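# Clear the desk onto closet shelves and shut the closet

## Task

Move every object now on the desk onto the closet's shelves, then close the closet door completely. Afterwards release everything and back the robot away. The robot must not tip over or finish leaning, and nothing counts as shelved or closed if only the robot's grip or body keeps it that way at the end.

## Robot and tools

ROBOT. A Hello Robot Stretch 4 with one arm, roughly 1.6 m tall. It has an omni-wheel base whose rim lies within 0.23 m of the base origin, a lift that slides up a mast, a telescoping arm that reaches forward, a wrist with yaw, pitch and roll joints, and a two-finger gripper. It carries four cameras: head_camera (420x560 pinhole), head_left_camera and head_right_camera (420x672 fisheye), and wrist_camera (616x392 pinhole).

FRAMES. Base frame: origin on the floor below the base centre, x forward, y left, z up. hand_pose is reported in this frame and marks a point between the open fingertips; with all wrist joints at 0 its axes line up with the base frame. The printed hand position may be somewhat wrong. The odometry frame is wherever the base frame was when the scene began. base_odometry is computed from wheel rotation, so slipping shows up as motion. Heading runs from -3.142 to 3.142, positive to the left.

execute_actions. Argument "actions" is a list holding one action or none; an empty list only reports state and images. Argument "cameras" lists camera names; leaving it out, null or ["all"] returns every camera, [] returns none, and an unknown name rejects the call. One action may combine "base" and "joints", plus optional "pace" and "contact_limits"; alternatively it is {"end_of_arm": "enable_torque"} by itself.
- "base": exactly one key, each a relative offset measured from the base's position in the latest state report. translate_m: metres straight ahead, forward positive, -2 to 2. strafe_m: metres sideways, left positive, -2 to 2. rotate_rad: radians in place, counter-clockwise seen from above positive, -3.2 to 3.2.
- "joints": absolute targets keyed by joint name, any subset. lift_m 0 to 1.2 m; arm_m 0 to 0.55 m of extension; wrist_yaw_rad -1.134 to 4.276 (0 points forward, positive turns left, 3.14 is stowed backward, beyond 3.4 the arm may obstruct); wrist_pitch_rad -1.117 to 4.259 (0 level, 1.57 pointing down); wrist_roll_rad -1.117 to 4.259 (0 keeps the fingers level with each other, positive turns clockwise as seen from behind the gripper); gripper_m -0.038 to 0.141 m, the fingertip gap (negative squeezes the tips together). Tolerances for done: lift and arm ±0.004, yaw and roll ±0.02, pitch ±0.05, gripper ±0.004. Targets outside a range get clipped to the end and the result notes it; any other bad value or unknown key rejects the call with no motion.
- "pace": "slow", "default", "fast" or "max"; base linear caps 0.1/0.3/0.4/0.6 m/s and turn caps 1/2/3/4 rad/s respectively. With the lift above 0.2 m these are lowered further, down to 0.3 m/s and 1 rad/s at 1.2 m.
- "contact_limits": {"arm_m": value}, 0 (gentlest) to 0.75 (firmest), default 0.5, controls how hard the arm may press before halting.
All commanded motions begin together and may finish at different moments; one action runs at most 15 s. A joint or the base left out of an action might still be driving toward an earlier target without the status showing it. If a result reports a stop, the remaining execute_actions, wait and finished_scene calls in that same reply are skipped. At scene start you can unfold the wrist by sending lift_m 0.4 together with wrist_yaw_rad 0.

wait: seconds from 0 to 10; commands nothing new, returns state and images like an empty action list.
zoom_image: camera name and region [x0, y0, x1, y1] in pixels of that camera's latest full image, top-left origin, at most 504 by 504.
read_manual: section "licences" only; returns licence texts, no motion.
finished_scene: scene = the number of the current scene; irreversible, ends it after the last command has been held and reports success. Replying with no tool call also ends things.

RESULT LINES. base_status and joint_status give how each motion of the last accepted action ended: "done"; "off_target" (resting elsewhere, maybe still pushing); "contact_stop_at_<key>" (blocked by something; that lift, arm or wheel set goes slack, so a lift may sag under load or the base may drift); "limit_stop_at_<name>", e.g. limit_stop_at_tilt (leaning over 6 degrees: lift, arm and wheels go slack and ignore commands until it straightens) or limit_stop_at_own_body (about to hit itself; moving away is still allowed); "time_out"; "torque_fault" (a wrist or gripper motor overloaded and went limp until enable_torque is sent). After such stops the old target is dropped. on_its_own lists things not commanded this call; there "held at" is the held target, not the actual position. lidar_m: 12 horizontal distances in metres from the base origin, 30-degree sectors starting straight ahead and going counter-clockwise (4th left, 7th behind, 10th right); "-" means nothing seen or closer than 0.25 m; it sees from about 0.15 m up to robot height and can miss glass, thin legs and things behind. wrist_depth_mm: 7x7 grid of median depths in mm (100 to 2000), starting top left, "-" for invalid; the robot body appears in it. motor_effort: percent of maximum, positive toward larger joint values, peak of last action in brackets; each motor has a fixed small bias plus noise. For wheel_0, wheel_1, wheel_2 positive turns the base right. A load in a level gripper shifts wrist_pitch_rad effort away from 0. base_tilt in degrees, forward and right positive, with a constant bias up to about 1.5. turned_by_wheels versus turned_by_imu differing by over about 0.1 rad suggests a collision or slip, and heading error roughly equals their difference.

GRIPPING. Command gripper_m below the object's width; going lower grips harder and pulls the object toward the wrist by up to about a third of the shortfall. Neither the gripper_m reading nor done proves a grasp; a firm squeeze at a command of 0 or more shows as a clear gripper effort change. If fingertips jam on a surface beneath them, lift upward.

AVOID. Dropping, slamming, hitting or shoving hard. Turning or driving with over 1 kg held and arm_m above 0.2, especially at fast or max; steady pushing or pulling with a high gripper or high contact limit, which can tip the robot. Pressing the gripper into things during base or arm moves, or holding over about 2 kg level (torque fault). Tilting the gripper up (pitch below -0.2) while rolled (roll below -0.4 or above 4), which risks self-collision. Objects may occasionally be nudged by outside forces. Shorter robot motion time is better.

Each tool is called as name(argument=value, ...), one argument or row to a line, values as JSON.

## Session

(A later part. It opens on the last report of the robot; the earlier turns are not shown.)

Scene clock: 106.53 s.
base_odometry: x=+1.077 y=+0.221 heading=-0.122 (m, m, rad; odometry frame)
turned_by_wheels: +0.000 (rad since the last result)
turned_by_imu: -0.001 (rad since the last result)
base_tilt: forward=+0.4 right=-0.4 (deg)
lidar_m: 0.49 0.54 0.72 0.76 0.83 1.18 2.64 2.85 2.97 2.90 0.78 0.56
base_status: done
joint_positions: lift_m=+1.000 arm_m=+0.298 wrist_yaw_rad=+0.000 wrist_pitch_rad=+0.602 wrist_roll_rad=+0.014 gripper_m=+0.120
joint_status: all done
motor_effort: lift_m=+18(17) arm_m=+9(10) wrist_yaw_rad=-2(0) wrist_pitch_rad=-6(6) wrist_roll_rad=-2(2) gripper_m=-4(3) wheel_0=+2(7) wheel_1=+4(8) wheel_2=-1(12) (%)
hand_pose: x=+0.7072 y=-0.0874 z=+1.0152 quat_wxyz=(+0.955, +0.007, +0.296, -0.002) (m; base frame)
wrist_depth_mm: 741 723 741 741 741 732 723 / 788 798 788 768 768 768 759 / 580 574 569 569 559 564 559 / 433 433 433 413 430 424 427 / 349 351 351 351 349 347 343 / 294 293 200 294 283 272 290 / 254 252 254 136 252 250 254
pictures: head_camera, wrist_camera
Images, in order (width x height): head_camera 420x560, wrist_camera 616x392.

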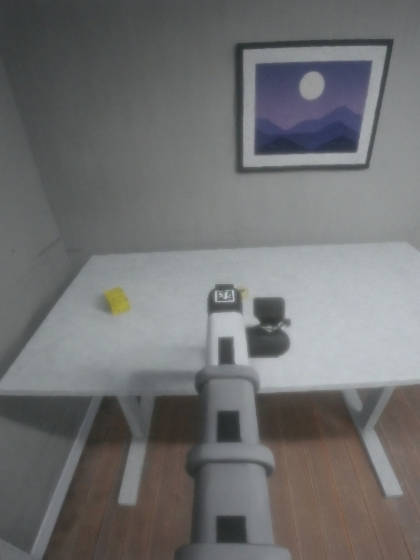

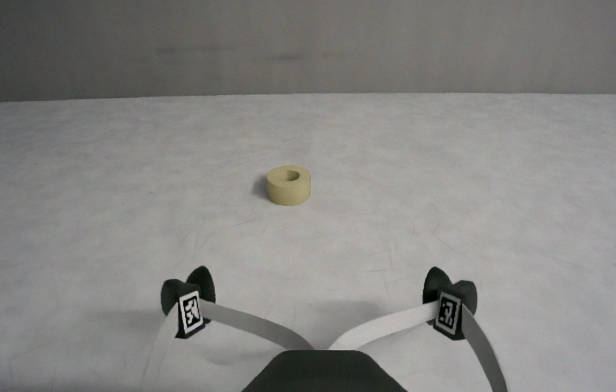

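execute_actions(
  actions=[
    {"base":{"strafe_m":0.028},"joints":{"lift_m":0.963,"arm_m":0.495}},
  ],
  cameras=["wrist_camera"],
)

execute_actions(
  actions=[
    {"joints":{"gripper_m":0.015}},
  ],
  cameras=[],
)

execute_actions(
  actions=[
    {"joints":{"lift_m":1.06}},
  ],
  cameras=["wrist_camera"],
)

execute_actions(
  actions=[
    {"base":{"translate_m":-2},"joints":{"arm_m":0}},
  ],
  cameras=[],
)

execute_actions(
  actions=[
    {"base":{"rotate_rad":3.13}},
  ],
  cameras=[],
)

execute_actions(
  actions=[
    {"base":{"strafe_m":0.45}},
  ],
  cameras=[],
)

execute_actions(
  actions=[
    {"joints":{"arm_m":0.47}},
  ],
  cameras=["wrist_camera","head_camera"],
)

Scene clock: 112.20 s.
base_odometry: x=+1.081 y=+0.248 heading=-0.122 (m, m, rad; odometry frame)
turned_by_wheels: +0.000 (rad since the last result)
turned_by_imu: -0.001 (rad since the last result)
base_tilt: forward=+0.4 right=-0.3 (deg)
lidar_m: 0.50 0.53 0.71 0.72 0.80 1.15 2.64 2.83 3.02 2.94 0.75 0.53
base_status: done
joint_positions: lift_m=+0.963 arm_m=+0.493 wrist_yaw_rad=+0.000 wrist_pitch_rad=+0.602 wrist_roll_rad=+0.014 gripper_m=+0.120
joint_status: all done
motor_effort: lift_m=+15(19) arm_m=+8(9) wrist_yaw_rad=-1(1) wrist_pitch_rad=-6(6) wrist_roll_rad=-2(2) gripper_m=-2(1) wheel_0=+1(9) wheel_1=+2(11) wheel_2=+0(1) (%)
hand_pose: x=+0.9022 y=-0.0874 z=+0.9784 quat_wxyz=(+0.955, +0.007, +0.296, -0.002) (m; base frame)
wrist_depth_mm: 564 559 564 554 554 554 549 / 609 603 603 603 609 603 597 / 484 480 480 480 473 473 473 / 366 368 362 364 362 362 359 / 296 294 294 296 293 291 290 / 247 246 200 229 239 230 242 / 213 212 213 136 212 209 212
pictures: wrist_camera
Images, in order (width x height): wrist_camera 616x392.

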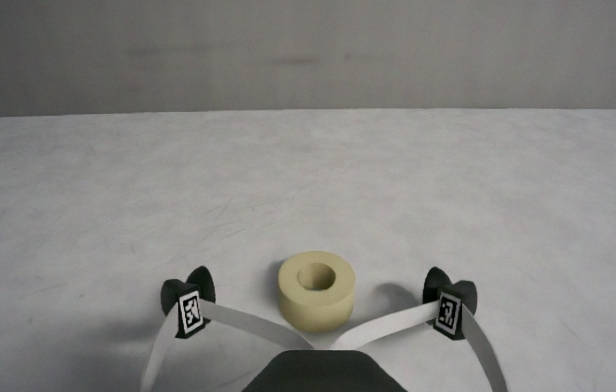

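Scene clock: 114.10 s.
base_odometry: x=+1.081 y=+0.248 heading=-0.122 (m, m, rad; odometry frame)
turned_by_wheels: +0.000 (rad since the last result)
turned_by_imu: +0.000 (rad since the last result)
base_tilt: forward=+0.5 right=-0.4 (deg)
lidar_m: 0.50 0.53 0.75 0.71 0.81 1.15 2.66 2.84 3.04 2.91 0.76 0.53
base_status: not commanded
joint_positions: lift_m=+0.963 arm_m=+0.493 wrist_yaw_rad=+0.000 wrist_pitch_rad=+0.602 wrist_roll_rad=+0.014 gripper_m=+0.015
joint_status: all done
motor_effort: lift_m=+15(15) arm_m=+9(9) wrist_yaw_rad=-1(1) wrist_pitch_rad=-5(5) wrist_roll_rad=-2(2) gripper_m=-20(16) wheel_0=+1(1) wheel_1=+2(2) wheel_2=+0(0) (%)
hand_pose: x=+0.9022 y=-0.0874 z=+0.9784 quat_wxyz=(+0.955, +0.007, +0.296, -0.002) (m; base frame)
wrist_depth_mm: 564 559 564 554 554 554 559 / 603 609 603 603 603 597 597 / 488 480 473 477 469 477 473 / 366 366 366 364 364 359 362 / 294 294 296 296 294 291 290 / 248 247 190 219 192 245 243 / 213 206 207 137 211 204 211
pictures: none
No camera images: the call's "cameras" was empty. Leave "cameras" out to get every camera's image.

Scene clock: 115.53 s.
base_odometry: x=+1.081 y=+0.248 heading=-0.122 (m, m, rad; odometry frame)
turned_by_wheels: +0.000 (rad since the last result)
turned_by_imu: +0.000 (rad since the last result)
base_tilt: forward=+0.3 right=-0.4 (deg)
lidar_m: 0.51 0.58 0.75 0.70 0.79 1.15 2.64 2.83 3.05 2.88 0.76 0.55
base_status: not commanded
joint_positions: lift_m=+1.060 arm_m=+0.493 wrist_yaw_rad=+0.000 wrist_pitch_rad=+0.602 wrist_roll_rad=+0.014 gripper_m=+0.015
joint_status: all done
motor_effort: lift_m=+27(28) arm_m=+9(9) wrist_yaw_rad=-2(1) wrist_pitch_rad=-7(7) wrist_roll_rad=-2(2) gripper_m=-17(17) wheel_0=+1(1) wheel_1=+2(2) wheel_2=+1(0) (%)
hand_pose: x=+0.9022 y=-0.0874 z=+1.0744 quat_wxyz=(+0.955, +0.007, +0.296, -0.002) (m; base frame)
wrist_depth_mm: 559 554 559 559 559 559 554 / 609 603 609 609 603 597 591 / 661 668 661 661 661 654 640 / 544 544 544 539 539 535 539 / 439 436 442 439 436 433 430 / 366 368 190 220 191 366 359 / 319 306 307 137 314 303 314
pictures: wrist_camera
Images, in order (width x height): wrist_camera 616x392.

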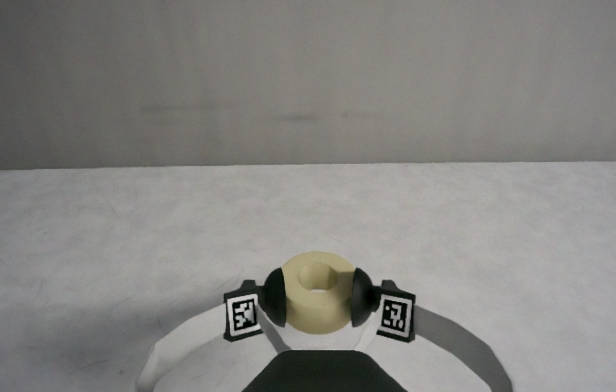

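Scene clock: 123.70 s.
base_odometry: x=-0.904 y=+0.493 heading=-0.122 (m, m, rad; odometry frame)
turned_by_wheels: +0.000 (rad since the last result)
turned_by_imu: +0.007 (rad since the last result)
base_tilt: forward=+0.5 right=-0.3 (deg)
lidar_m: 2.51 1.16 0.79 0.75 0.80 1.23 0.66 0.67 1.10 2.91 3.04 2.63
base_status: done
joint_positions: lift_m=+1.060 arm_m=+0.002 wrist_yaw_rad=+0.000 wrist_pitch_rad=+0.602 wrist_roll_rad=+0.014 gripper_m=+0.015
joint_status: all done
motor_effort: lift_m=+27(27) arm_m=-9(9) wrist_yaw_rad=+0(2) wrist_pitch_rad=-8(8) wrist_roll_rad=-2(2) gripper_m=-15(15) wheel_0=-2(7) wheel_1=-2(10) wheel_2=+3(9) (%)
hand_pose: x=+0.4102 y=-0.0874 z=+1.0744 quat_wxyz=(+0.955, +0.007, +0.297, -0.002) (m; base frame)
wrist_depth_mm: 1205 1756 - - - - - / 1205 1756 - - - - - / 1205 1756 - - - - - / 1205 1756 - - - - - / 1229 1661 1863 1863 1863 1808 1808 / 1229 1537 190 219 192 1537 1537 / 1205 1308 1281 137 1336 1281 1336
pictures: none
No camera images: the call's "cameras" was empty. Leave "cameras" out to get every camera's image.

Scene clock: 127.17 s.
base_odometry: x=-0.904 y=+0.493 heading=+3.007 (m, m, rad; odometry frame)
turned_by_wheels: +3.129 (rad since the last result)
turned_by_imu: +3.148 (rad since the last result)
base_tilt: forward=+0.5 right=-0.4 (deg)
lidar_m: 0.65 0.66 1.09 2.90 3.06 3.48 2.89 1.13 0.82 0.74 0.80 1.20
base_status: done
joint_positions: lift_m=+1.060 arm_m=+0.002 wrist_yaw_rad=+0.000 wrist_pitch_rad=+0.602 wrist_roll_rad=+0.014 gripper_m=+0.015
joint_status: not commanded
motor_effort: lift_m=+26(26) arm_m=-9(9) wrist_yaw_rad=-2(1) wrist_pitch_rad=-7(7) wrist_roll_rad=-2(2) gripper_m=-16(13) wheel_0=-3(7) wheel_1=-4(7) wheel_2=-1(9) (%)
hand_pose: x=+0.4103 y=-0.0874 z=+1.0745 quat_wxyz=(+0.955, +0.007, +0.296, -0.002) (m; base frame)
wrist_depth_mm: 384 394 449 1078 1042 1060 1042 / 421 424 452 1138 1138 1118 1098 / 1160 466 484 1255 1255 1255 1078 / 1025 508 525 1336 1397 1397 1118 / 1255 569 580 1308 1537 1464 1098 / 1499 661 190 220 192 1464 1098 / 1336 1308 732 137 1308 1281 1118
pictures: none
No camera images: the call's "cameras" was empty. Leave "cameras" out to get every camera's image.

Scene clock: 130.00 s.
base_odometry: x=-0.964 y=+0.047 heading=+3.007 (m, m, rad; odometry frame)
turned_by_wheels: +0.000 (rad since the last result)
turned_by_imu: +0.001 (rad since the last result)
base_tilt: forward=+0.4 right=-0.4 (deg)
lidar_m: 0.97 0.81 1.01 2.45 2.56 3.45 3.38 1.75 1.31 1.20 1.26 0.69
base_status: done
joint_positions: lift_m=+1.060 arm_m=+0.002 wrist_yaw_rad=+0.000 wrist_pitch_rad=+0.602 wrist_roll_rad=+0.014 gripper_m=+0.015
joint_status: not commanded
motor_effort: lift_m=+25(26) arm_m=-9(8) wrist_yaw_rad=-1(1) wrist_pitch_rad=-7(7) wrist_roll_rad=-2(2) gripper_m=-18(19) wheel_0=-2(11) wheel_1=+3(14) wheel_2=+0(3) (%)
hand_pose: x=+0.4103 y=-0.0874 z=+1.0745 quat_wxyz=(+0.955, +0.007, +0.296, -0.002) (m; base frame)
wrist_depth_mm: 1098 1078 1078 1060 1025 387 394 / 946 917 878 866 768 421 424 / 1229 1281 1229 1229 574 459 473 / 1042 1060 1042 1042 569 504 1336 / 1229 1255 1255 1255 580 569 1499 / 707 1499 190 220 192 634 1537 / 788 1308 1281 137 707 723 1366
pictures: none
No camera images: the call's "cameras" was empty. Leave "cameras" out to get every camera's image.

Scene clock: 132.47 s.
base_odometry: x=-0.964 y=+0.047 heading=+3.007 (m, m, rad; odometry frame)
turned_by_wheels: +0.000 (rad since the last result)
turned_by_imu: +0.000 (rad since the last result)
base_tilt: forward=+0.4 right=-0.5 (deg)
lidar_m: 0.98 0.79 1.03 2.46 2.57 3.44 3.36 1.78 1.29 1.21 1.28 0.69
base_status: not commanded
joint_positions: lift_m=+1.060 arm_m=+0.468 wrist_yaw_rad=+0.000 wrist_pitch_rad=+0.602 wrist_roll_rad=+0.014 gripper_m=+0.015
joint_status: all done
motor_effort: lift_m=+25(25) arm_m=+9(10) wrist_yaw_rad=-1(1) wrist_pitch_rad=-7(7) wrist_roll_rad=-2(2) gripper_m=-16(16) wheel_0=-2(2) wheel_1=+3(3) wheel_2=+0(0) (%)
hand_pose: x=+0.8771 y=-0.0874 z=+1.0745 quat_wxyz=(+0.955, +0.007, +0.296, -0.002) (m; base frame)
wrist_depth_mm: 654 654 654 647 647 488 342 / 699 691 691 699 683 492 342 / 554 559 484 544 544 484 345 / 424 418 421 415 418 413 343 / 759 778 759 377 768 459 343 / 668 668 190 220 192 455 342 / 574 559 559 137 574 392 336
pictures: head_camera, wrist_camera
Images, in order (width x height): head_camera 420x560, wrist_camera 616x392.

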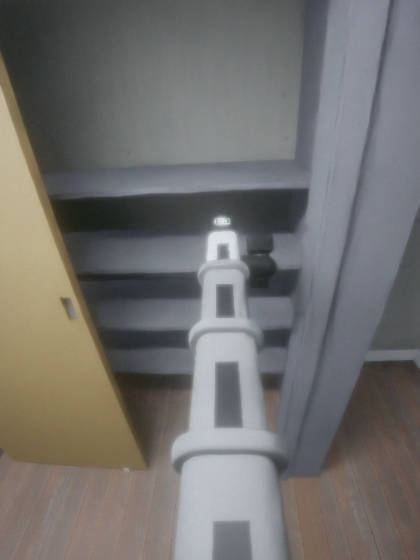

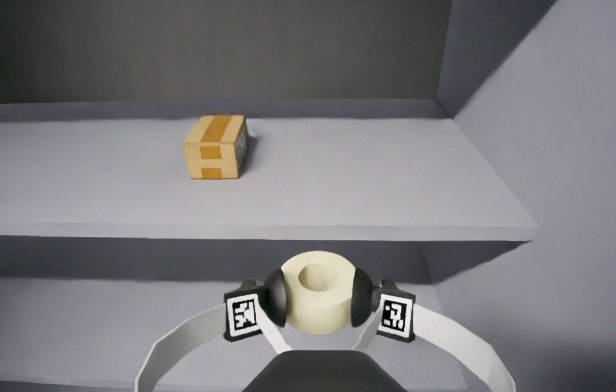

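execute_actions(
  actions=[
    {"base":{"translate_m":0.22}},
  ],
  cameras=[],
)

execute_actions(
  actions=[
    {"joints":{"lift_m":1.03},"pace":"slow"},
  ],
  cameras=[],
)

execute_actions(
  actions=[
    {"joints":{"gripper_m":0.085}},
  ],
  cameras=[],
)

execute_actions(
  actions=[
    {"base":{"translate_m":-2},"joints":{"arm_m":0}},
  ],
  cameras=[],
)

execute_actions(
  actions=[
    {"base":{"strafe_m":-0.42}},
  ],
  cameras=[],
)

execute_actions(
  actions=[
    {"base":{"rotate_rad":-2.74},"joints":{"lift_m":1.0,"gripper_m":0.14}},
  ],
  cameras=[],
)

execute_actions(
  actions=[
    {"base":{"translate_m":0.24},"joints":{"arm_m":0.28}},
  ],
  cameras=["wrist_camera","head_camera"],
)

Scene clock: 139.60 s.
base_odometry: x=-1.182 y=+0.076 heading=+3.008 (m, m, rad; odometry frame)
turned_by_wheels: +0.000 (rad since the last result)
turned_by_imu: -0.002 (rad since the last result)
base_tilt: forward=+0.4 right=-0.5 (deg)
lidar_m: 0.75 0.63 0.67 2.45 2.56 3.59 3.62 1.79 1.23 1.21 1.30 0.47
base_status: done
joint_positions: lift_m=+1.060 arm_m=+0.468 wrist_yaw_rad=+0.000 wrist_pitch_rad=+0.602 wrist_roll_rad=+0.014 gripper_m=+0.015
joint_status: not commanded
motor_effort: lift_m=+25(25) arm_m=+9(9) wrist_yaw_rad=-1(1) wrist_pitch_rad=-6(6) wrist_roll_rad=-2(2) gripper_m=-15(17) wheel_0=+3(6) wheel_1=+3(8) wheel_2=-1(10) (%)
hand_pose: x=+0.8772 y=-0.0874 z=+1.0745 quat_wxyz=(+0.955, +0.007, +0.296, -0.002) (m; base frame)
wrist_depth_mm: 449 449 445 445 442 436 347 / 488 488 484 484 480 466 347 / 521 517 517 508 517 480 349 / 421 421 418 415 413 410 351 / 338 277 315 340 336 336 320 / 283 247 190 218 193 282 279 / 246 238 238 137 243 234 246
pictures: none
No camera images: the call's "cameras" was empty. Leave "cameras" out to get every camera's image.

Scene clock: 140.67 s.
base_odometry: x=-1.182 y=+0.076 heading=+3.008 (m, m, rad; odometry frame)
turned_by_wheels: +0.000 (rad since the last result)
turned_by_imu: +0.000 (rad since the last result)
base_tilt: forward=+0.4 right=-0.3 (deg)
lidar_m: 0.75 0.64 0.68 2.46 2.56 3.57 3.63 1.80 1.25 1.22 1.26 0.46
base_status: not commanded
joint_positions: lift_m=+1.030 arm_m=+0.468 wrist_yaw_rad=+0.000 wrist_pitch_rad=+0.602 wrist_roll_rad=+0.014 gripper_m=+0.015
joint_status: all done
motor_effort: lift_m=+15(25) arm_m=+9(9) wrist_yaw_rad=-1(2) wrist_pitch_rad=-6(7) wrist_roll_rad=-2(2) gripper_m=-16(20) wheel_0=+3(3) wheel_1=+3(3) wheel_2=-1(1) (%)
hand_pose: x=+0.8772 y=-0.0874 z=+1.0454 quat_wxyz=(+0.955, +0.007, +0.296, -0.002) (m; base frame)
wrist_depth_mm: 452 449 445 445 445 436 345 / 488 484 484 484 480 469 349 / 492 484 473 480 477 442 351 / 370 289 351 366 364 364 342 / 296 229 283 296 294 294 290 / 248 242 190 220 191 246 245 / 215 207 208 137 213 204 213
pictures: none
No camera images: the call's "cameras" was empty. Leave "cameras" out to get every camera's image.

Scene clock: 142.17 s.
base_odometry: x=-1.182 y=+0.076 heading=+3.008 (m, m, rad; odometry frame)
turned_by_wheels: +0.000 (rad since the last result)
turned_by_imu: +0.000 (rad since the last result)
base_tilt: forward=+0.4 right=-0.3 (deg)
lidar_m: 0.74 0.61 0.69 2.45 2.58 3.60 3.63 1.76 1.27 1.22 1.29 0.48
base_status: not commanded
joint_positions: lift_m=+1.030 arm_m=+0.468 wrist_yaw_rad=+0.000 wrist_pitch_rad=+0.602 wrist_roll_rad=+0.014 gripper_m=+0.085
joint_status: all done
motor_effort: lift_m=+15(15) arm_m=+8(9) wrist_yaw_rad=-2(1) wrist_pitch_rad=-6(7) wrist_roll_rad=-2(2) gripper_m=-1(13) wheel_0=+3(3) wheel_1=+3(3) wheel_2=-1(1) (%)
hand_pose: x=+0.8772 y=-0.0874 z=+1.0454 quat_wxyz=(+0.955, +0.007, +0.296, -0.002) (m; base frame)
wrist_depth_mm: 452 449 445 442 442 439 343 / 488 488 484 480 477 469 349 / 492 484 480 473 477 445 351 / 370 287 351 366 362 362 342 / 297 230 286 296 294 293 291 / 247 240 196 229 204 245 244 / 214 212 213 141 213 205 212
pictures: none
No camera images: the call's "cameras" was empty. Leave "cameras" out to get every camera's image.

Scene clock: 150.33 s.
base_odometry: x=+0.800 y=-0.192 heading=+3.007 (m, m, rad; odometry frame)
turned_by_wheels: +0.000 (rad since the last result)
turned_by_imu: +0.006 (rad since the last result)
base_tilt: forward=+0.4 right=-0.4 (deg)
lidar_m: 2.44 2.54 2.57 2.51 2.18 0.79 0.69 0.74 1.05 1.18 1.24 1.81
base_status: done
joint_positions: lift_m=+1.030 arm_m=+0.002 wrist_yaw_rad=+0.000 wrist_pitch_rad=+0.602 wrist_roll_rad=+0.014 gripper_m=+0.085
joint_status: all done
motor_effort: lift_m=+16(16) arm_m=-8(9) wrist_yaw_rad=-1(2) wrist_pitch_rad=-7(7) wrist_roll_rad=-2(1) gripper_m=-2(2) wheel_0=-2(8) wheel_1=-3(9) wheel_2=+1(13) (%)
hand_pose: x=+0.4103 y=-0.0874 z=+1.0453 quat_wxyz=(+0.955, +0.007, +0.296, -0.002) (m; base frame)
wrist_depth_mm: - - - - - - 1708 / - - - - - - 1756 / - - - - - - 1708 / - - - - - - 1661 / 1756 1808 1808 1808 1756 1756 1618 / 1499 1537 196 1537 204 1537 1464 / 1336 1281 1336 141 1281 1229 1308
pictures: none
No camera images: the call's "cameras" was empty. Leave "cameras" out to get every camera's image.

Scene clock: 153.07 s.
base_odometry: x=+0.856 y=+0.224 heading=+3.007 (m, m, rad; odometry frame)
turned_by_wheels: +0.000 (rad since the last result)
turned_by_imu: -0.001 (rad since the last result)
base_tilt: forward=+0.3 right=-0.4 (deg)
lidar_m: 2.43 2.61 3.01 2.93 1.08 0.77 0.70 0.77 0.77 0.76 0.79 1.17
base_status: done
joint_positions: lift_m=+1.030 arm_m=+0.002 wrist_yaw_rad=+0.000 wrist_pitch_rad=+0.602 wrist_roll_rad=+0.014 gripper_m=+0.085
joint_status: not commanded
motor_effort: lift_m=+17(17) arm_m=-9(8) wrist_yaw_rad=-1(1) wrist_pitch_rad=-7(6) wrist_roll_rad=-2(2) gripper_m=-6(0) wheel_0=+1(11) wheel_1=-2(12) wheel_2=+0(1) (%)
hand_pose: x=+0.4103 y=-0.0874 z=+1.0452 quat_wxyz=(+0.955, +0.007, +0.296, -0.002) (m; base frame)
wrist_depth_mm: - - - - - 1618 1078 / - - - - - 1661 1098 / - - - - - 1618 1098 / - - - - - 1576 1118 / 1756 1808 1808 1863 1808 1618 1118 / 1537 1537 196 1537 204 1499 1098 / 1308 1308 1336 141 1308 1255 1078
pictures: none
No camera images: the call's "cameras" was empty. Leave "cameras" out to get every camera's image.

Scene clock: 156.17 s.
base_odometry: x=+0.856 y=+0.224 heading=+0.268 (m, m, rad; odometry frame)
turned_by_wheels: -2.739 (rad since the last result)
turned_by_imu: -2.757 (rad since the last result)
base_tilt: forward=+0.4 right=-0.4 (deg)
lidar_m: 0.71 0.78 0.76 0.78 1.06 2.27 2.66 3.12 2.90 2.51 0.80 0.71
base_status: done
joint_positions: lift_m=+1.000 arm_m=+0.002 wrist_yaw_rad=+0.000 wrist_pitch_rad=+0.602 wrist_roll_rad=+0.014 gripper_m=+0.140
joint_status: all done
motor_effort: lift_m=+16(19) arm_m=-9(9) wrist_yaw_rad=-1(2) wrist_pitch_rad=-7(7) wrist_roll_rad=-2(2) gripper_m=-1(3) wheel_0=+3(7) wheel_1=+3(12) wheel_2=+2(8) (%)
hand_pose: x=+0.4103 y=-0.0874 z=+1.0153 quat_wxyz=(+0.955, +0.007, +0.296, -0.002) (m; base frame)
wrist_depth_mm: 715 904 1182 1308 1182 1118 1008 / 732 904 820 820 820 831 831 / 759 946 1182 609 564 564 569 / 788 1008 1397 1618 1499 1336 477 / 831 1060 1499 1708 1618 1464 1336 / 820 976 1366 1464 1499 209 1397 / 842 1098 1281 142 1281 1255 1281
pictures: none
No camera images: the call's "cameras" was empty. Leave "cameras" out to get every camera's image.

Scene clock: 158.40 s.
base_odometry: x=+1.087 y=+0.288 heading=+0.268 (m, m, rad; odometry frame)
turned_by_wheels: +0.000 (rad since the last result)
turned_by_imu: -0.001 (rad since the last result)
base_tilt: forward=+0.4 right=-0.4 (deg)
lidar_m: 0.53 0.68 0.64 0.69 0.91 1.93 3.04 3.28 3.01 0.85 0.55 0.50
base_status: done
joint_positions: lift_m=+1.000 arm_m=+0.278 wrist_yaw_rad=+0.000 wrist_pitch_rad=+0.602 wrist_roll_rad=+0.014 gripper_m=+0.140
joint_status: all done
motor_effort: lift_m=+16(16) arm_m=+9(9) wrist_yaw_rad=-2(0) wrist_pitch_rad=-7(6) wrist_roll_rad=-2(3) gripper_m=-1(5) wheel_0=+3(9) wheel_1=+4(9) wheel_2=+0(10) (%)
hand_pose: x=+0.6872 y=-0.0874 z=+1.0154 quat_wxyz=(+0.955, +0.007, +0.296, -0.002) (m; base frame)
wrist_depth_mm: 525 668 854 854 759 699 654 / 544 683 904 809 788 741 699 / 564 691 569 530 559 564 564 / 569 439 430 404 433 427 427 / 351 351 351 351 351 349 345 / 293 277 277 293 294 208 291 / 255 252 252 141 251 249 254
pictures: head_camera, wrist_camera
Images, in order (width x height): head_camera 420x560, wrist_camera 616x392.

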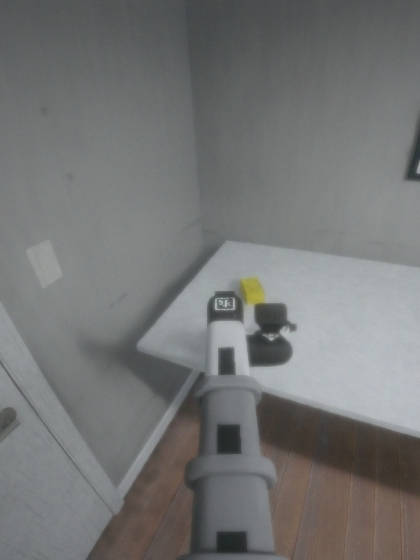

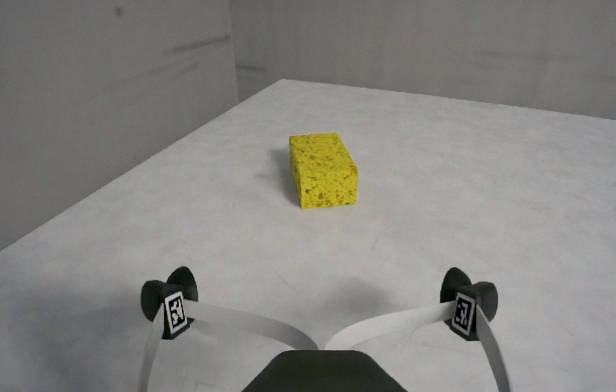

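execute_actions(
  actions=[
    {"joints":{"lift_m":0.968,"arm_m":0.49}},
  ],
  cameras=[],
)

execute_actions(
  actions=[
    {"joints":{"gripper_m":0.02}},
  ],
  cameras=[],
)

execute_actions(
  actions=[
    {"joints":{"lift_m":1.06}},
  ],
  cameras=["wrist_camera"],
)

execute_actions(
  actions=[
    {"base":{"translate_m":-2},"joints":{"arm_m":0}},
  ],
  cameras=[],
)

execute_actions(
  actions=[
    {"base":{"rotate_rad":2.79}},
  ],
  cameras=[],
)

execute_actions(
  actions=[
    {"base":{"translate_m":0.4},"joints":{"arm_m":0.25}},
  ],
  cameras=["wrist_camera","head_camera"],
)

Scene clock: 163.67 s.
base_odometry: x=+1.087 y=+0.288 heading=+0.268 (m, m, rad; odometry frame)
turned_by_wheels: +0.000 (rad since the last result)
turned_by_imu: -0.001 (rad since the last result)
base_tilt: forward=+0.3 right=-0.4 (deg)
lidar_m: 0.53 0.66 0.64 0.69 0.87 1.93 3.03 3.28 3.01 0.88 0.55 0.50
base_status: not commanded
joint_positions: lift_m=+0.968 arm_m=+0.488 wrist_yaw_rad=+0.000 wrist_pitch_rad=+0.602 wrist_roll_rad=+0.014 gripper_m=+0.140
joint_status: all done
motor_effort: lift_m=+15(16) arm_m=+9(9) wrist_yaw_rad=-1(1) wrist_pitch_rad=-6(6) wrist_roll_rad=-2(2) gripper_m=-3(1) wheel_0=+3(3) wheel_1=+4(4) wheel_2=+0(0) (%)
hand_pose: x=+0.8972 y=-0.0874 z=+0.9834 quat_wxyz=(+0.955, +0.007, +0.296, -0.002) (m; base frame)
wrist_depth_mm: 452 564 699 647 591 544 500 / 466 580 750 683 627 574 535 / 484 609 492 488 484 484 484 / 496 377 375 373 373 368 366 / 303 304 304 236 290 300 297 / 252 238 238 198 202 210 251 / 220 218 218 142 217 216 216
pictures: none
No camera images: the call's "cameras" was empty. Leave "cameras" out to get every camera's image.

Scene clock: 165.83 s.
base_odometry: x=+1.087 y=+0.288 heading=+0.268 (m, m, rad; odometry frame)
turned_by_wheels: +0.000 (rad since the last result)
turned_by_imu: +0.000 (rad since the last result)
base_tilt: forward=+0.4 right=-0.4 (deg)
lidar_m: 0.55 0.67 0.63 0.69 0.92 1.97 3.07 3.24 3.00 0.87 0.58 0.49
base_status: not commanded
joint_positions: lift_m=+0.968 arm_m=+0.488 wrist_yaw_rad=+0.000 wrist_pitch_rad=+0.602 wrist_roll_rad=+0.014 gripper_m=+0.020
joint_status: all done
motor_effort: lift_m=+15(15) arm_m=+8(9) wrist_yaw_rad=-1(1) wrist_pitch_rad=-7(6) wrist_roll_rad=-2(2) gripper_m=-20(14) wheel_0=+3(3) wheel_1=+4(4) wheel_2=-1(0) (%)
hand_pose: x=+0.8972 y=-0.0874 z=+0.9834 quat_wxyz=(+0.955, +0.007, +0.296, -0.002) (m; base frame)
wrist_depth_mm: 449 559 699 640 585 544 500 / 469 585 759 683 627 574 530 / 484 609 492 484 488 484 484 / 496 375 373 373 370 368 368 / 304 303 301 224 298 300 298 / 253 253 186 189 188 251 249 / 220 212 217 136 211 208 216
pictures: none
No camera images: the call's "cameras" was empty. Leave "cameras" out to get every camera's image.

Scene clock: 167.23 s.
base_odometry: x=+1.087 y=+0.288 heading=+0.268 (m, m, rad; odometry frame)
turned_by_wheels: +0.000 (rad since the last result)
turned_by_imu: +0.000 (rad since the last result)
base_tilt: forward=+0.4 right=-0.4 (deg)
lidar_m: 0.52 0.67 0.60 0.67 0.85 1.93 3.06 3.21 3.00 0.87 0.54 0.51
base_status: not commanded
joint_positions: lift_m=+1.060 arm_m=+0.488 wrist_yaw_rad=+0.000 wrist_pitch_rad=+0.602 wrist_roll_rad=+0.014 gripper_m=+0.020
joint_status: all done
motor_effort: lift_m=+27(30) arm_m=+9(9) wrist_yaw_rad=-2(1) wrist_pitch_rad=-6(6) wrist_roll_rad=-2(2) gripper_m=-16(20) wheel_0=+3(3) wheel_1=+4(4) wheel_2=+0(0) (%)
hand_pose: x=+0.8971 y=-0.0874 z=+1.0744 quat_wxyz=(+0.955, +0.007, +0.296, -0.002) (m; base frame)
wrist_depth_mm: 455 559 699 647 591 549 500 / 466 585 750 699 634 580 535 / 484 609 820 732 676 621 569 / 496 627 569 544 535 530 530 / 521 621 436 225 430 430 430 / 525 366 187 188 187 364 364 / 324 306 315 136 306 300 314
pictures: wrist_camera
Images, in order (width x height): wrist_camera 616x392.

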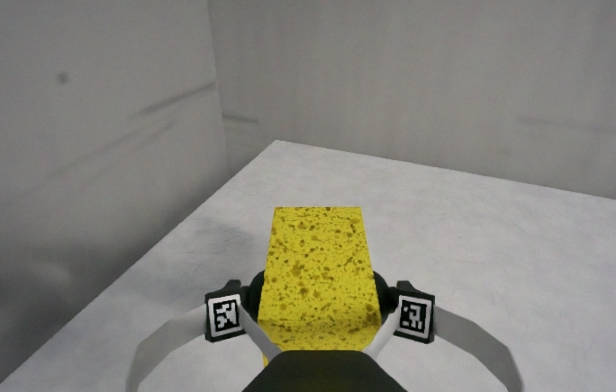

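Scene clock: 175.40 s.
base_odometry: x=-0.842 y=-0.241 heading=+0.268 (m, m, rad; odometry frame)
turned_by_wheels: +0.000 (rad since the last result)
turned_by_imu: +0.007 (rad since the last result)
base_tilt: forward=+0.3 right=-0.4 (deg)
lidar_m: 2.38 1.63 1.47 1.48 0.94 1.14 0.89 1.11 2.19 2.24 2.89 2.33
base_status: done
joint_positions: lift_m=+1.060 arm_m=+0.002 wrist_yaw_rad=+0.000 wrist_pitch_rad=+0.602 wrist_roll_rad=+0.014 gripper_m=+0.020
joint_status: all done
motor_effort: lift_m=+26(27) arm_m=-9(9) wrist_yaw_rad=+0(2) wrist_pitch_rad=-7(7) wrist_roll_rad=-2(2) gripper_m=-16(16) wheel_0=-2(6) wheel_1=-3(11) wheel_2=-1(13) (%)
hand_pose: x=+0.4102 y=-0.0874 z=+1.0744 quat_wxyz=(+0.955, +0.007, +0.296, -0.002) (m; base frame)
wrist_depth_mm: 1366 1661 - - - - - / 1430 1756 - - - - - / 1464 1808 - - - - - / 1537 1863 - - - - - / 1537 1756 1863 225 1863 1863 1863 / 1499 1576 187 189 187 1537 1537 / 1366 1308 1366 135 1308 1255 1336
pictures: none
No camera images: the call's "cameras" was empty. Leave "cameras" out to get every camera's image.

Scene clock: 178.63 s.
base_odometry: x=-0.842 y=-0.241 heading=+3.057 (m, m, rad; odometry frame)
turned_by_wheels: +2.789 (rad since the last result)
turned_by_imu: +2.806 (rad since the last result)
base_tilt: forward=+0.5 right=-0.5 (deg)
lidar_m: 0.87 0.89 1.31 2.19 2.34 3.22 3.16 1.98 1.53 1.46 1.59 0.93
base_status: done
joint_positions: lift_m=+1.060 arm_m=+0.002 wrist_yaw_rad=+0.000 wrist_pitch_rad=+0.602 wrist_roll_rad=+0.014 gripper_m=+0.020
joint_status: not commanded
motor_effort: lift_m=+25(26) arm_m=-9(9) wrist_yaw_rad=-2(1) wrist_pitch_rad=-7(7) wrist_roll_rad=-2(2) gripper_m=-17(19) wheel_0=-2(7) wheel_1=-4(12) wheel_2=-2(6) (%)
hand_pose: x=+0.4103 y=-0.0874 z=+1.0745 quat_wxyz=(+0.955, +0.007, +0.296, -0.002) (m; base frame)
wrist_depth_mm: 585 591 1205 1205 1182 1138 798 / 647 627 976 1336 1281 1060 647 / 707 699 1118 1255 1308 1138 640 / 778 768 778 1078 1397 1078 668 / 891 854 866 225 1229 1205 723 / 1008 960 187 189 187 866 820 / 1160 1098 1060 136 1255 891 946
pictures: none
No camera images: the call's "cameras" was empty. Leave "cameras" out to get every camera's image.

Scene clock: 181.47 s.
base_odometry: x=-1.240 y=-0.208 heading=+3.058 (m, m, rad; odometry frame)
turned_by_wheels: +0.000 (rad since the last result)
turned_by_imu: -0.002 (rad since the last result)
base_tilt: forward=+0.4 right=-0.4 (deg)
lidar_m: 0.47 0.48 0.71 2.15 2.33 3.39 3.61 2.07 1.54 1.48 0.65 0.76
base_status: done
joint_positions: lift_m=+1.060 arm_m=+0.248 wrist_yaw_rad=+0.000 wrist_pitch_rad=+0.602 wrist_roll_rad=+0.014 gripper_m=+0.020
joint_status: all done
motor_effort: lift_m=+25(25) arm_m=+8(9) wrist_yaw_rad=-1(2) wrist_pitch_rad=-7(7) wrist_roll_rad=-2(2) gripper_m=-17(18) wheel_0=+2(8) wheel_1=+5(8) wheel_2=-2(12) (%)
hand_pose: x=+0.6572 y=-0.0874 z=+1.0745 quat_wxyz=(+0.955, +0.007, +0.296, -0.002) (m; base frame)
wrist_depth_mm: 668 654 634 627 627 603 597 / 707 699 691 676 661 654 647 / 564 554 544 544 539 449 544 / 421 424 421 418 415 399 415 / 759 741 741 225 359 364 364 / 668 661 186 189 187 661 661 / 580 559 574 136 554 549 574
pictures: head_camera, wrist_camera
Images, in order (width x height): head_camera 420x560, wrist_camera 616x392.

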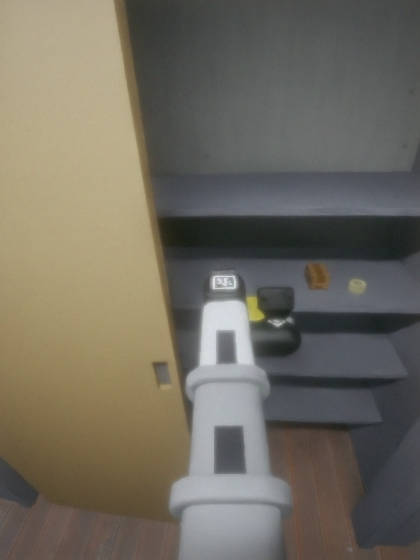

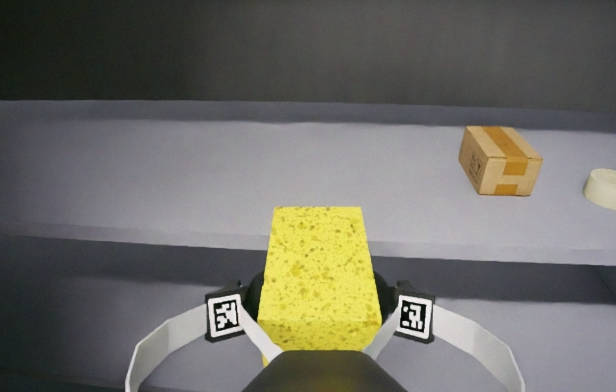

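execute_actions(
  actions=[
    {"joints":{"arm_m":0.47}},
  ],
  cameras=[],
)

execute_actions(
  actions=[
    {"joints":{"lift_m":1.034},"pace":"slow"},
  ],
  cameras=[],
)

execute_actions(
  actions=[
    {"joints":{"gripper_m":0.11}},
  ],
  cameras=[],
)

execute_actions(
  actions=[
    {"joints":{"arm_m":0}},
  ],
  cameras=[],
)

execute_actions(
  actions=[
    {"base":{"rotate_rad":-1.6},"joints":{"wrist_yaw_rad":1.4,"gripper_m":0,"lift_m":0.89}},
  ],
  cameras=[],
)

execute_actions(
  actions=[
    {"base":{"translate_m":-0.48},"joints":{"wrist_pitch_rad":0}},
  ],
  cameras=[],
)

execute_actions(
  actions=[
    {"base":{"strafe_m":0.15}},
  ],
  cameras=["wrist_camera"],
)

Scene clock: 186.73 s.
base_odometry: x=-1.240 y=-0.208 heading=+3.058 (m, m, rad; odometry frame)
turned_by_wheels: +0.000 (rad since the last result)
turned_by_imu: -0.001 (rad since the last result)
base_tilt: forward=+0.5 right=-0.5 (deg)
lidar_m: 0.45 0.49 0.73 2.16 2.31 3.42 3.56 2.07 1.54 1.48 0.62 0.78
base_status: not commanded
joint_positions: lift_m=+1.060 arm_m=+0.468 wrist_yaw_rad=+0.000 wrist_pitch_rad=+0.602 wrist_roll_rad=+0.014 gripper_m=+0.020
joint_status: all done
motor_effort: lift_m=+25(25) arm_m=+9(9) wrist_yaw_rad=-1(1) wrist_pitch_rad=-7(7) wrist_roll_rad=-2(2) gripper_m=-18(16) wheel_0=+3(2) wheel_1=+5(5) wheel_2=-2(1) (%)
hand_pose: x=+0.8771 y=-0.0874 z=+1.0745 quat_wxyz=(+0.955, +0.007, +0.296, -0.002) (m; base frame)
wrist_depth_mm: 455 445 433 427 421 415 404 / 492 484 480 462 455 449 439 / 525 517 508 496 488 488 473 / 424 424 421 421 415 415 418 / 338 340 342 226 338 338 320 / 285 283 187 189 187 281 271 / 247 236 246 136 236 235 247
pictures: none
No camera images: the call's "cameras" was empty. Leave "cameras" out to get every camera's image.

Scene clock: 187.73 s.
base_odometry: x=-1.240 y=-0.208 heading=+3.058 (m, m, rad; odometry frame)
turned_by_wheels: +0.000 (rad since the last result)
turned_by_imu: +0.000 (rad since the last result)
base_tilt: forward=+0.4 right=-0.4 (deg)
lidar_m: 0.47 0.49 0.73 2.17 2.32 3.41 3.57 2.04 1.54 1.46 0.62 0.78
base_status: not commanded
joint_positions: lift_m=+1.034 arm_m=+0.468 wrist_yaw_rad=+0.000 wrist_pitch_rad=+0.602 wrist_roll_rad=+0.014 gripper_m=+0.020
joint_status: all done
motor_effort: lift_m=+15(24) arm_m=+9(9) wrist_yaw_rad=-2(1) wrist_pitch_rad=-7(7) wrist_roll_rad=-2(2) gripper_m=-19(18) wheel_0=+2(2) wheel_1=+5(5) wheel_2=-1(2) (%)
hand_pose: x=+0.8771 y=-0.0874 z=+1.0494 quat_wxyz=(+0.955, +0.007, +0.296, -0.002) (m; base frame)
wrist_depth_mm: 459 449 436 427 418 413 407 / 492 480 473 469 455 442 433 / 496 492 492 488 480 469 459 / 377 375 375 370 370 368 368 / 303 303 303 224 300 297 286 / 253 254 187 188 188 250 250 / 220 211 218 136 211 209 217
pictures: none
No camera images: the call's "cameras" was empty. Leave "cameras" out to get every camera's image.

Scene clock: 189.47 s.
base_odometry: x=-1.240 y=-0.208 heading=+3.058 (m, m, rad; odometry frame)
turned_by_wheels: +0.000 (rad since the last result)
turned_by_imu: +0.000 (rad since the last result)
base_tilt: forward=+0.3 right=-0.4 (deg)
lidar_m: 0.45 0.45 0.72 2.17 2.31 3.41 3.61 2.07 1.56 1.52 0.64 0.76
base_status: not commanded
joint_positions: lift_m=+1.034 arm_m=+0.468 wrist_yaw_rad=+0.000 wrist_pitch_rad=+0.602 wrist_roll_rad=+0.014 gripper_m=+0.110
joint_status: all done
motor_effort: lift_m=+15(15) arm_m=+9(9) wrist_yaw_rad=-2(1) wrist_pitch_rad=-6(7) wrist_roll_rad=-2(2) gripper_m=-3(20) wheel_0=+3(2) wheel_1=+5(5) wheel_2=-1(2) (%)
hand_pose: x=+0.8771 y=-0.0874 z=+1.0494 quat_wxyz=(+0.955, +0.007, +0.296, -0.002) (m; base frame)
wrist_depth_mm: 452 445 436 430 418 415 404 / 492 480 473 466 455 445 436 / 500 496 488 484 480 469 459 / 377 375 373 373 370 370 368 / 303 303 303 235 301 298 286 / 254 255 196 201 198 243 249 / 219 216 218 144 217 214 217
pictures: none
No camera images: the call's "cameras" was empty. Leave "cameras" out to get every camera's image.

Scene clock: 191.93 s.
base_odometry: x=-1.240 y=-0.208 heading=+3.058 (m, m, rad; odometry frame)
turned_by_wheels: +0.000 (rad since the last result)
turned_by_imu: +0.000 (rad since the last result)
base_tilt: forward=+0.4 right=-0.4 (deg)
lidar_m: 0.45 0.47 0.71 2.16 2.32 3.44 3.59 2.04 1.53 1.50 0.65 0.77
base_status: not commanded
joint_positions: lift_m=+1.034 arm_m=+0.002 wrist_yaw_rad=+0.000 wrist_pitch_rad=+0.602 wrist_roll_rad=+0.014 gripper_m=+0.110
joint_status: all done
motor_effort: lift_m=+15(15) arm_m=-9(9) wrist_yaw_rad=-1(1) wrist_pitch_rad=-7(7) wrist_roll_rad=-2(2) gripper_m=-3(0) wheel_0=+2(3) wheel_1=+5(5) wheel_2=-2(2) (%)
hand_pose: x=+0.4103 y=-0.0874 z=+1.0493 quat_wxyz=(+0.955, +0.007, +0.296, -0.002) (m; base frame)
wrist_depth_mm: 891 904 866 854 854 831 809 / 256 741 723 654 647 654 715 / 263 1060 1042 1008 976 976 564 / 282 946 931 960 931 946 831 / 307 768 788 759 750 759 741 / 345 377 197 1042 946 976 778 / 402 382 1229 144 904 878 798
pictures: none
No camera images: the call's "cameras" was empty. Leave "cameras" out to get every camera's image.

Scene clock: 194.30 s.
base_odometry: x=-1.240 y=-0.208 heading=+1.458 (m, m, rad; odometry frame)
turned_by_wheels: -1.599 (rad since the last result)
turned_by_imu: -1.610 (rad since the last result)
base_tilt: forward=+0.4 right=-0.3 (deg)
lidar_m: 1.51 0.63 0.72 0.47 0.47 0.70 2.16 2.32 3.28 2.75 2.14 1.54
base_status: done
joint_positions: lift_m=+0.890 arm_m=+0.002 wrist_yaw_rad=+1.400 wrist_pitch_rad=+0.602 wrist_roll_rad=+0.014 gripper_m=+0.000
joint_status: all done
motor_effort: lift_m=+15(17) arm_m=-8(9) wrist_yaw_rad=-1(2) wrist_pitch_rad=-6(6) wrist_roll_rad=-2(2) gripper_m=-3(5) wheel_0=+1(7) wheel_1=+3(10) wheel_2=+4(9) (%)
hand_pose: x=+0.2991 y=+0.2195 z=+0.9054 quat_wxyz=(+0.732, -0.186, +0.231, +0.614) (m; base frame)
wrist_depth_mm: 960 976 991 1042 788 370 373 / 1025 1078 1078 1098 904 397 413 / 917 904 891 891 842 433 452 / 1182 1182 1205 1229 960 473 508 / 991 1025 1008 1042 976 530 1464 / 1281 1308 1336 194 202 615 1336 / 615 1160 1118 149 676 683 1138
pictures: none
No camera images: the call's "cameras" was empty. Leave "cameras" out to get every camera's image.

Scene clock: 197.37 s.
base_odometry: x=-1.294 y=-0.684 heading=+1.458 (m, m, rad; odometry frame)
turned_by_wheels: +0.000 (rad since the last result)
turned_by_imu: +0.001 (rad since the last result)
base_tilt: forward=+0.4 right=-0.4 (deg)
lidar_m: 1.97 1.07 0.48 0.44 0.50 0.69 1.69 1.79 2.56 2.77 2.71 2.05
base_status: done
joint_positions: lift_m=+0.890 arm_m=+0.002 wrist_yaw_rad=+1.400 wrist_pitch_rad=+0.002 wrist_roll_rad=+0.014 gripper_m=+0.000
joint_status: all done
motor_effort: lift_m=+16(16) arm_m=-9(8) wrist_yaw_rad=-1(1) wrist_pitch_rad=-8(11) wrist_roll_rad=-2(2) gripper_m=-1(9) wheel_0=-2(7) wheel_1=-3(10) wheel_2=+2(12) (%)
hand_pose: x=+0.3076 y=+0.2694 z=+1.0680 quat_wxyz=(+0.765, +0.005, +0.005, +0.644) (m; base frame)
wrist_depth_mm: 410 421 433 445 1229 1255 976 / 407 421 433 442 1205 1255 976 / 404 415 430 442 1042 1008 946 / 402 415 424 439 1205 1205 1008 / 402 413 424 442 904 1118 946 / 399 410 418 195 202 1205 991 / 397 413 415 149 878 917 904
pictures: none
No camera images: the call's "cameras" was empty. Leave "cameras" out to get every camera's image.

Scene clock: 199.10 s.
base_odometry: x=-1.443 y=-0.668 heading=+1.458 (m, m, rad; odometry frame)
turned_by_wheels: +0.000 (rad since the last result)
turned_by_imu: +0.000 (rad since the last result)
base_tilt: forward=+0.4 right=-0.4 (deg)
lidar_m: 1.00 0.44 0.30 0.31 0.35 0.49 1.67 1.79 2.51 2.94 2.72 2.06
base_status: done
joint_positions: lift_m=+0.890 arm_m=+0.002 wrist_yaw_rad=+1.400 wrist_pitch_rad=+0.002 wrist_roll_rad=+0.014 gripper_m=+0.000
joint_status: not commanded
motor_effort: lift_m=+16(16) arm_m=-9(8) wrist_yaw_rad=-1(1) wrist_pitch_rad=-8(9) wrist_roll_rad=-2(1) gripper_m=-3(8) wheel_0=-1(9) wheel_1=+3(10) wheel_2=+0(1) (%)
hand_pose: x=+0.3076 y=+0.2694 z=+1.0680 quat_wxyz=(+0.765, +0.005, +0.005, +0.644) (m; base frame)
wrist_depth_mm: 268 274 283 290 1060 1078 1008 / 266 273 282 289 1042 1078 946 / 265 273 279 287 1025 991 904 / 265 272 279 286 1025 1078 976 / 264 271 278 289 691 741 904 / 263 268 274 195 202 1078 976 / 259 266 274 149 809 917 931
pictures: wrist_camera
Images, in order (width x height): wrist_camera 616x392.

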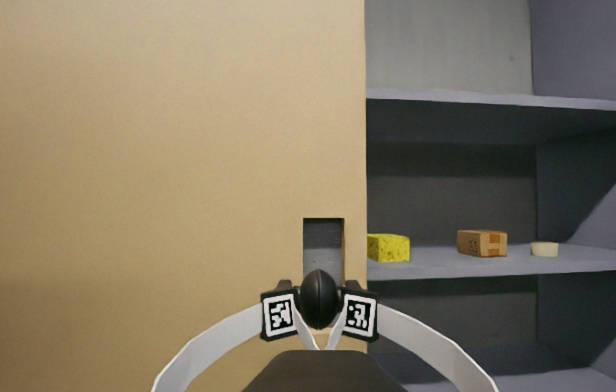

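execute_actions(
  actions=[
    {"base":{"strafe_m":0.052},"joints":{"arm_m":0.016},"pace":"slow"},
  ],
  cameras=[],
)

execute_actions(
  actions=[
    {"joints":{"arm_m":0.54},"pace":"slow"},
  ],
  cameras=["wrist_camera"],
)

Scene clock: 202.10 s.
base_odometry: x=-1.495 y=-0.662 heading=+1.458 (m, m, rad; odometry frame)
turned_by_wheels: +0.000 (rad since the last result)
turned_by_imu: +0.000 (rad since the last result)
base_tilt: forward=+0.3 right=-0.4 (deg)
lidar_m: 1.00 0.36 0.27 0.25 0.28 0.42 1.68 1.77 2.57 2.94 2.74 2.07
base_status: done
joint_positions: lift_m=+0.890 arm_m=+0.014 wrist_yaw_rad=+1.400 wrist_pitch_rad=+0.002 wrist_roll_rad=+0.014 gripper_m=+0.000
joint_status: all done
motor_effort: lift_m=+16(16) arm_m=+9(10) wrist_yaw_rad=-1(1) wrist_pitch_rad=-8(8) wrist_roll_rad=-2(2) gripper_m=-2(5) wheel_0=-4(8) wheel_1=+4(10) wheel_2=+1(2) (%)
hand_pose: x=+0.3205 y=+0.2694 z=+1.0680 quat_wxyz=(+0.765, +0.005, +0.005, +0.644) (m; base frame)
wrist_depth_mm: 218 224 231 237 1008 1042 960 / 217 223 229 236 603 668 904 / 216 223 228 236 878 1008 891 / 215 221 228 235 991 1042 976 / 215 220 227 244 640 683 699 / 213 220 224 195 202 1008 976 / 213 217 224 149 820 917 904
pictures: none
No camera images: the call's "cameras" was empty. Leave "cameras" out to get every camera's image.

Scene clock: 208.63 s.
base_odometry: x=-1.495 y=-0.662 heading=+1.456 (m, m, rad; odometry frame)
turned_by_wheels: -0.002 (rad since the last result)
turned_by_imu: -0.014 (rad since the last result)
base_tilt: forward=+0.4 right=-0.4 (deg)
lidar_m: 1.01 0.36 0.28 0.30 0.35 0.51 1.66 1.77 2.48 2.95 2.70 2.05
base_status: not commanded
joint_positions: lift_m=+0.890 arm_m=+0.538 wrist_yaw_rad=+1.397 wrist_pitch_rad=+0.000 wrist_roll_rad=+0.014 gripper_m=+0.000
joint_status: all done
motor_effort: lift_m=+16(16) arm_m=+11(13) wrist_yaw_rad=+7(30) wrist_pitch_rad=-2(8) wrist_roll_rad=-2(2) gripper_m=-5(5) wheel_0=-12(12) wheel_1=-3(4) wheel_2=-10(10) (%)
hand_pose: x=+0.8450 y=+0.2690 z=+1.0686 quat_wxyz=(+0.766, +0.005, +0.005, +0.643) (m; base frame)
wrist_depth_mm: 210 217 224 231 732 283 227 / 209 216 223 230 609 286 227 / 208 215 221 229 732 287 227 / 208 214 221 229 723 286 224 / 207 213 220 237 668 287 228 / 205 213 216 202 202 286 227 / 205 211 218 139 603 254 226
pictures: wrist_camera
Images, in order (width x height): wrist_camera 616x392.

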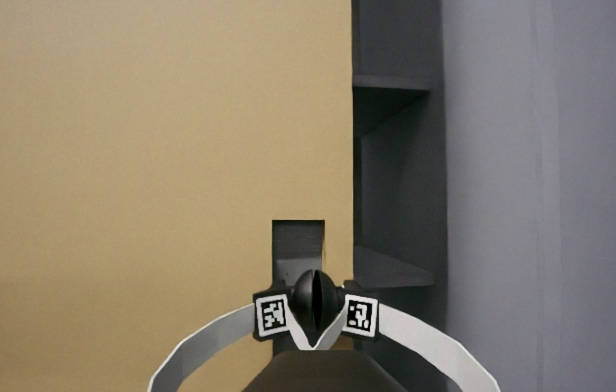

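execute_actions(
  actions=[
    {"base":{"translate_m":0.125},"pace":"slow"},
  ],
  cameras=["wrist_camera"],
)

execute_actions(
  actions=[
    {"base":{"strafe_m":-0.5}},
  ],
  cameras=["wrist_camera"],
)

Scene clock: 212.77 s.
base_odometry: x=-1.480 y=-0.538 heading=+1.454 (m, m, rad; odometry frame)
turned_by_wheels: -0.002 (rad since the last result)
turned_by_imu: -0.008 (rad since the last result)
base_tilt: forward=+0.3 right=-0.3 (deg)
lidar_m: 0.92 0.40 0.28 0.29 0.32 0.48 1.81 1.91 2.69 2.94 2.66 1.92
base_status: done
joint_positions: lift_m=+0.890 arm_m=+0.538 wrist_yaw_rad=+1.405 wrist_pitch_rad=+0.000 wrist_roll_rad=+0.014 gripper_m=+0.000
joint_status: not commanded
on_its_own: wrist_yaw_rad is at rest, and its effort (-16) is outside its rest range (-13 to +13)
motor_effort: lift_m=+16(16) arm_m=+10(11) wrist_yaw_rad=-16(16) wrist_pitch_rad=-2(3) wrist_roll_rad=-2(1) gripper_m=-2(7) wheel_0=-9(10) wheel_1=+2(3) wheel_2=-16(22) (%)
hand_pose: x=+0.8429 y=+0.2701 z=+1.0686 quat_wxyz=(+0.763, +0.005, +0.005, +0.646) (m; base frame)
wrist_depth_mm: 211 218 225 231 207 229 236 / 211 217 224 230 207 229 235 / 211 216 223 229 205 227 235 / 208 214 222 229 204 224 232 / 207 214 220 237 204 224 231 / 206 213 217 201 200 224 229 / 206 211 218 136 198 222 229
pictures: wrist_camera
Images, in order (width x height): wrist_camera 616x392.

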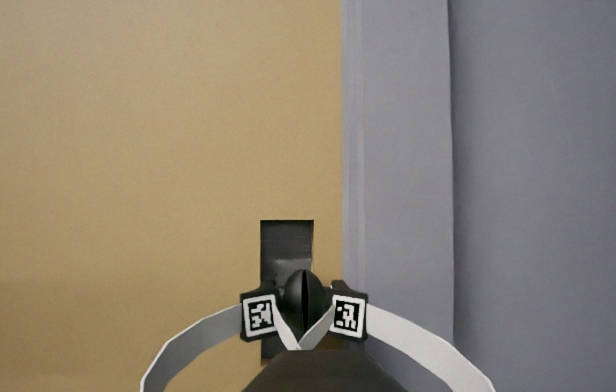

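Scene clock: 215.77 s.
base_odometry: x=-0.983 y=-0.596 heading=+1.454 (m, m, rad; odometry frame)
turned_by_wheels: +0.000 (rad since the last result)
turned_by_imu: +0.000 (rad since the last result)
base_tilt: forward=+0.4 right=-0.4 (deg)
lidar_m: 1.82 1.05 0.79 0.78 0.87 1.15 1.83 1.93 2.72 2.46 2.54 1.94
base_status: done
joint_positions: lift_m=+0.890 arm_m=+0.538 wrist_yaw_rad=+1.400 wrist_pitch_rad=+0.002 wrist_roll_rad=+0.014 gripper_m=+0.000
joint_status: not commanded
motor_effort: lift_m=+16(16) arm_m=+9(10) wrist_yaw_rad=-1(31) wrist_pitch_rad=-7(7) wrist_roll_rad=-2(2) gripper_m=-2(8) wheel_0=+2(14) wheel_1=-1(11) wheel_2=+1(14) (%)
hand_pose: x=+0.8445 y=+0.2694 z=+1.0681 quat_wxyz=(+0.765, +0.005, +0.005, +0.644) (m; base frame)
wrist_depth_mm: 676 691 723 741 1537 1576 1308 / 668 691 699 723 1537 1576 1366 / 676 691 707 723 1499 1537 1336 / 668 691 715 715 1537 1576 1308 / 668 683 707 715 1499 1537 1366 / 654 676 699 195 202 1537 1336 / 654 683 691 148 1499 1576 1336
pictures: wrist_camera
Images, in order (width x height): wrist_camera 616x392.

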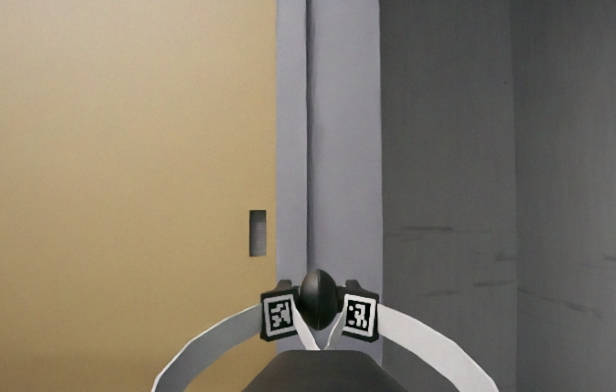

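finished_scene(
  scene=2,
)

The scene is finished: the task was done.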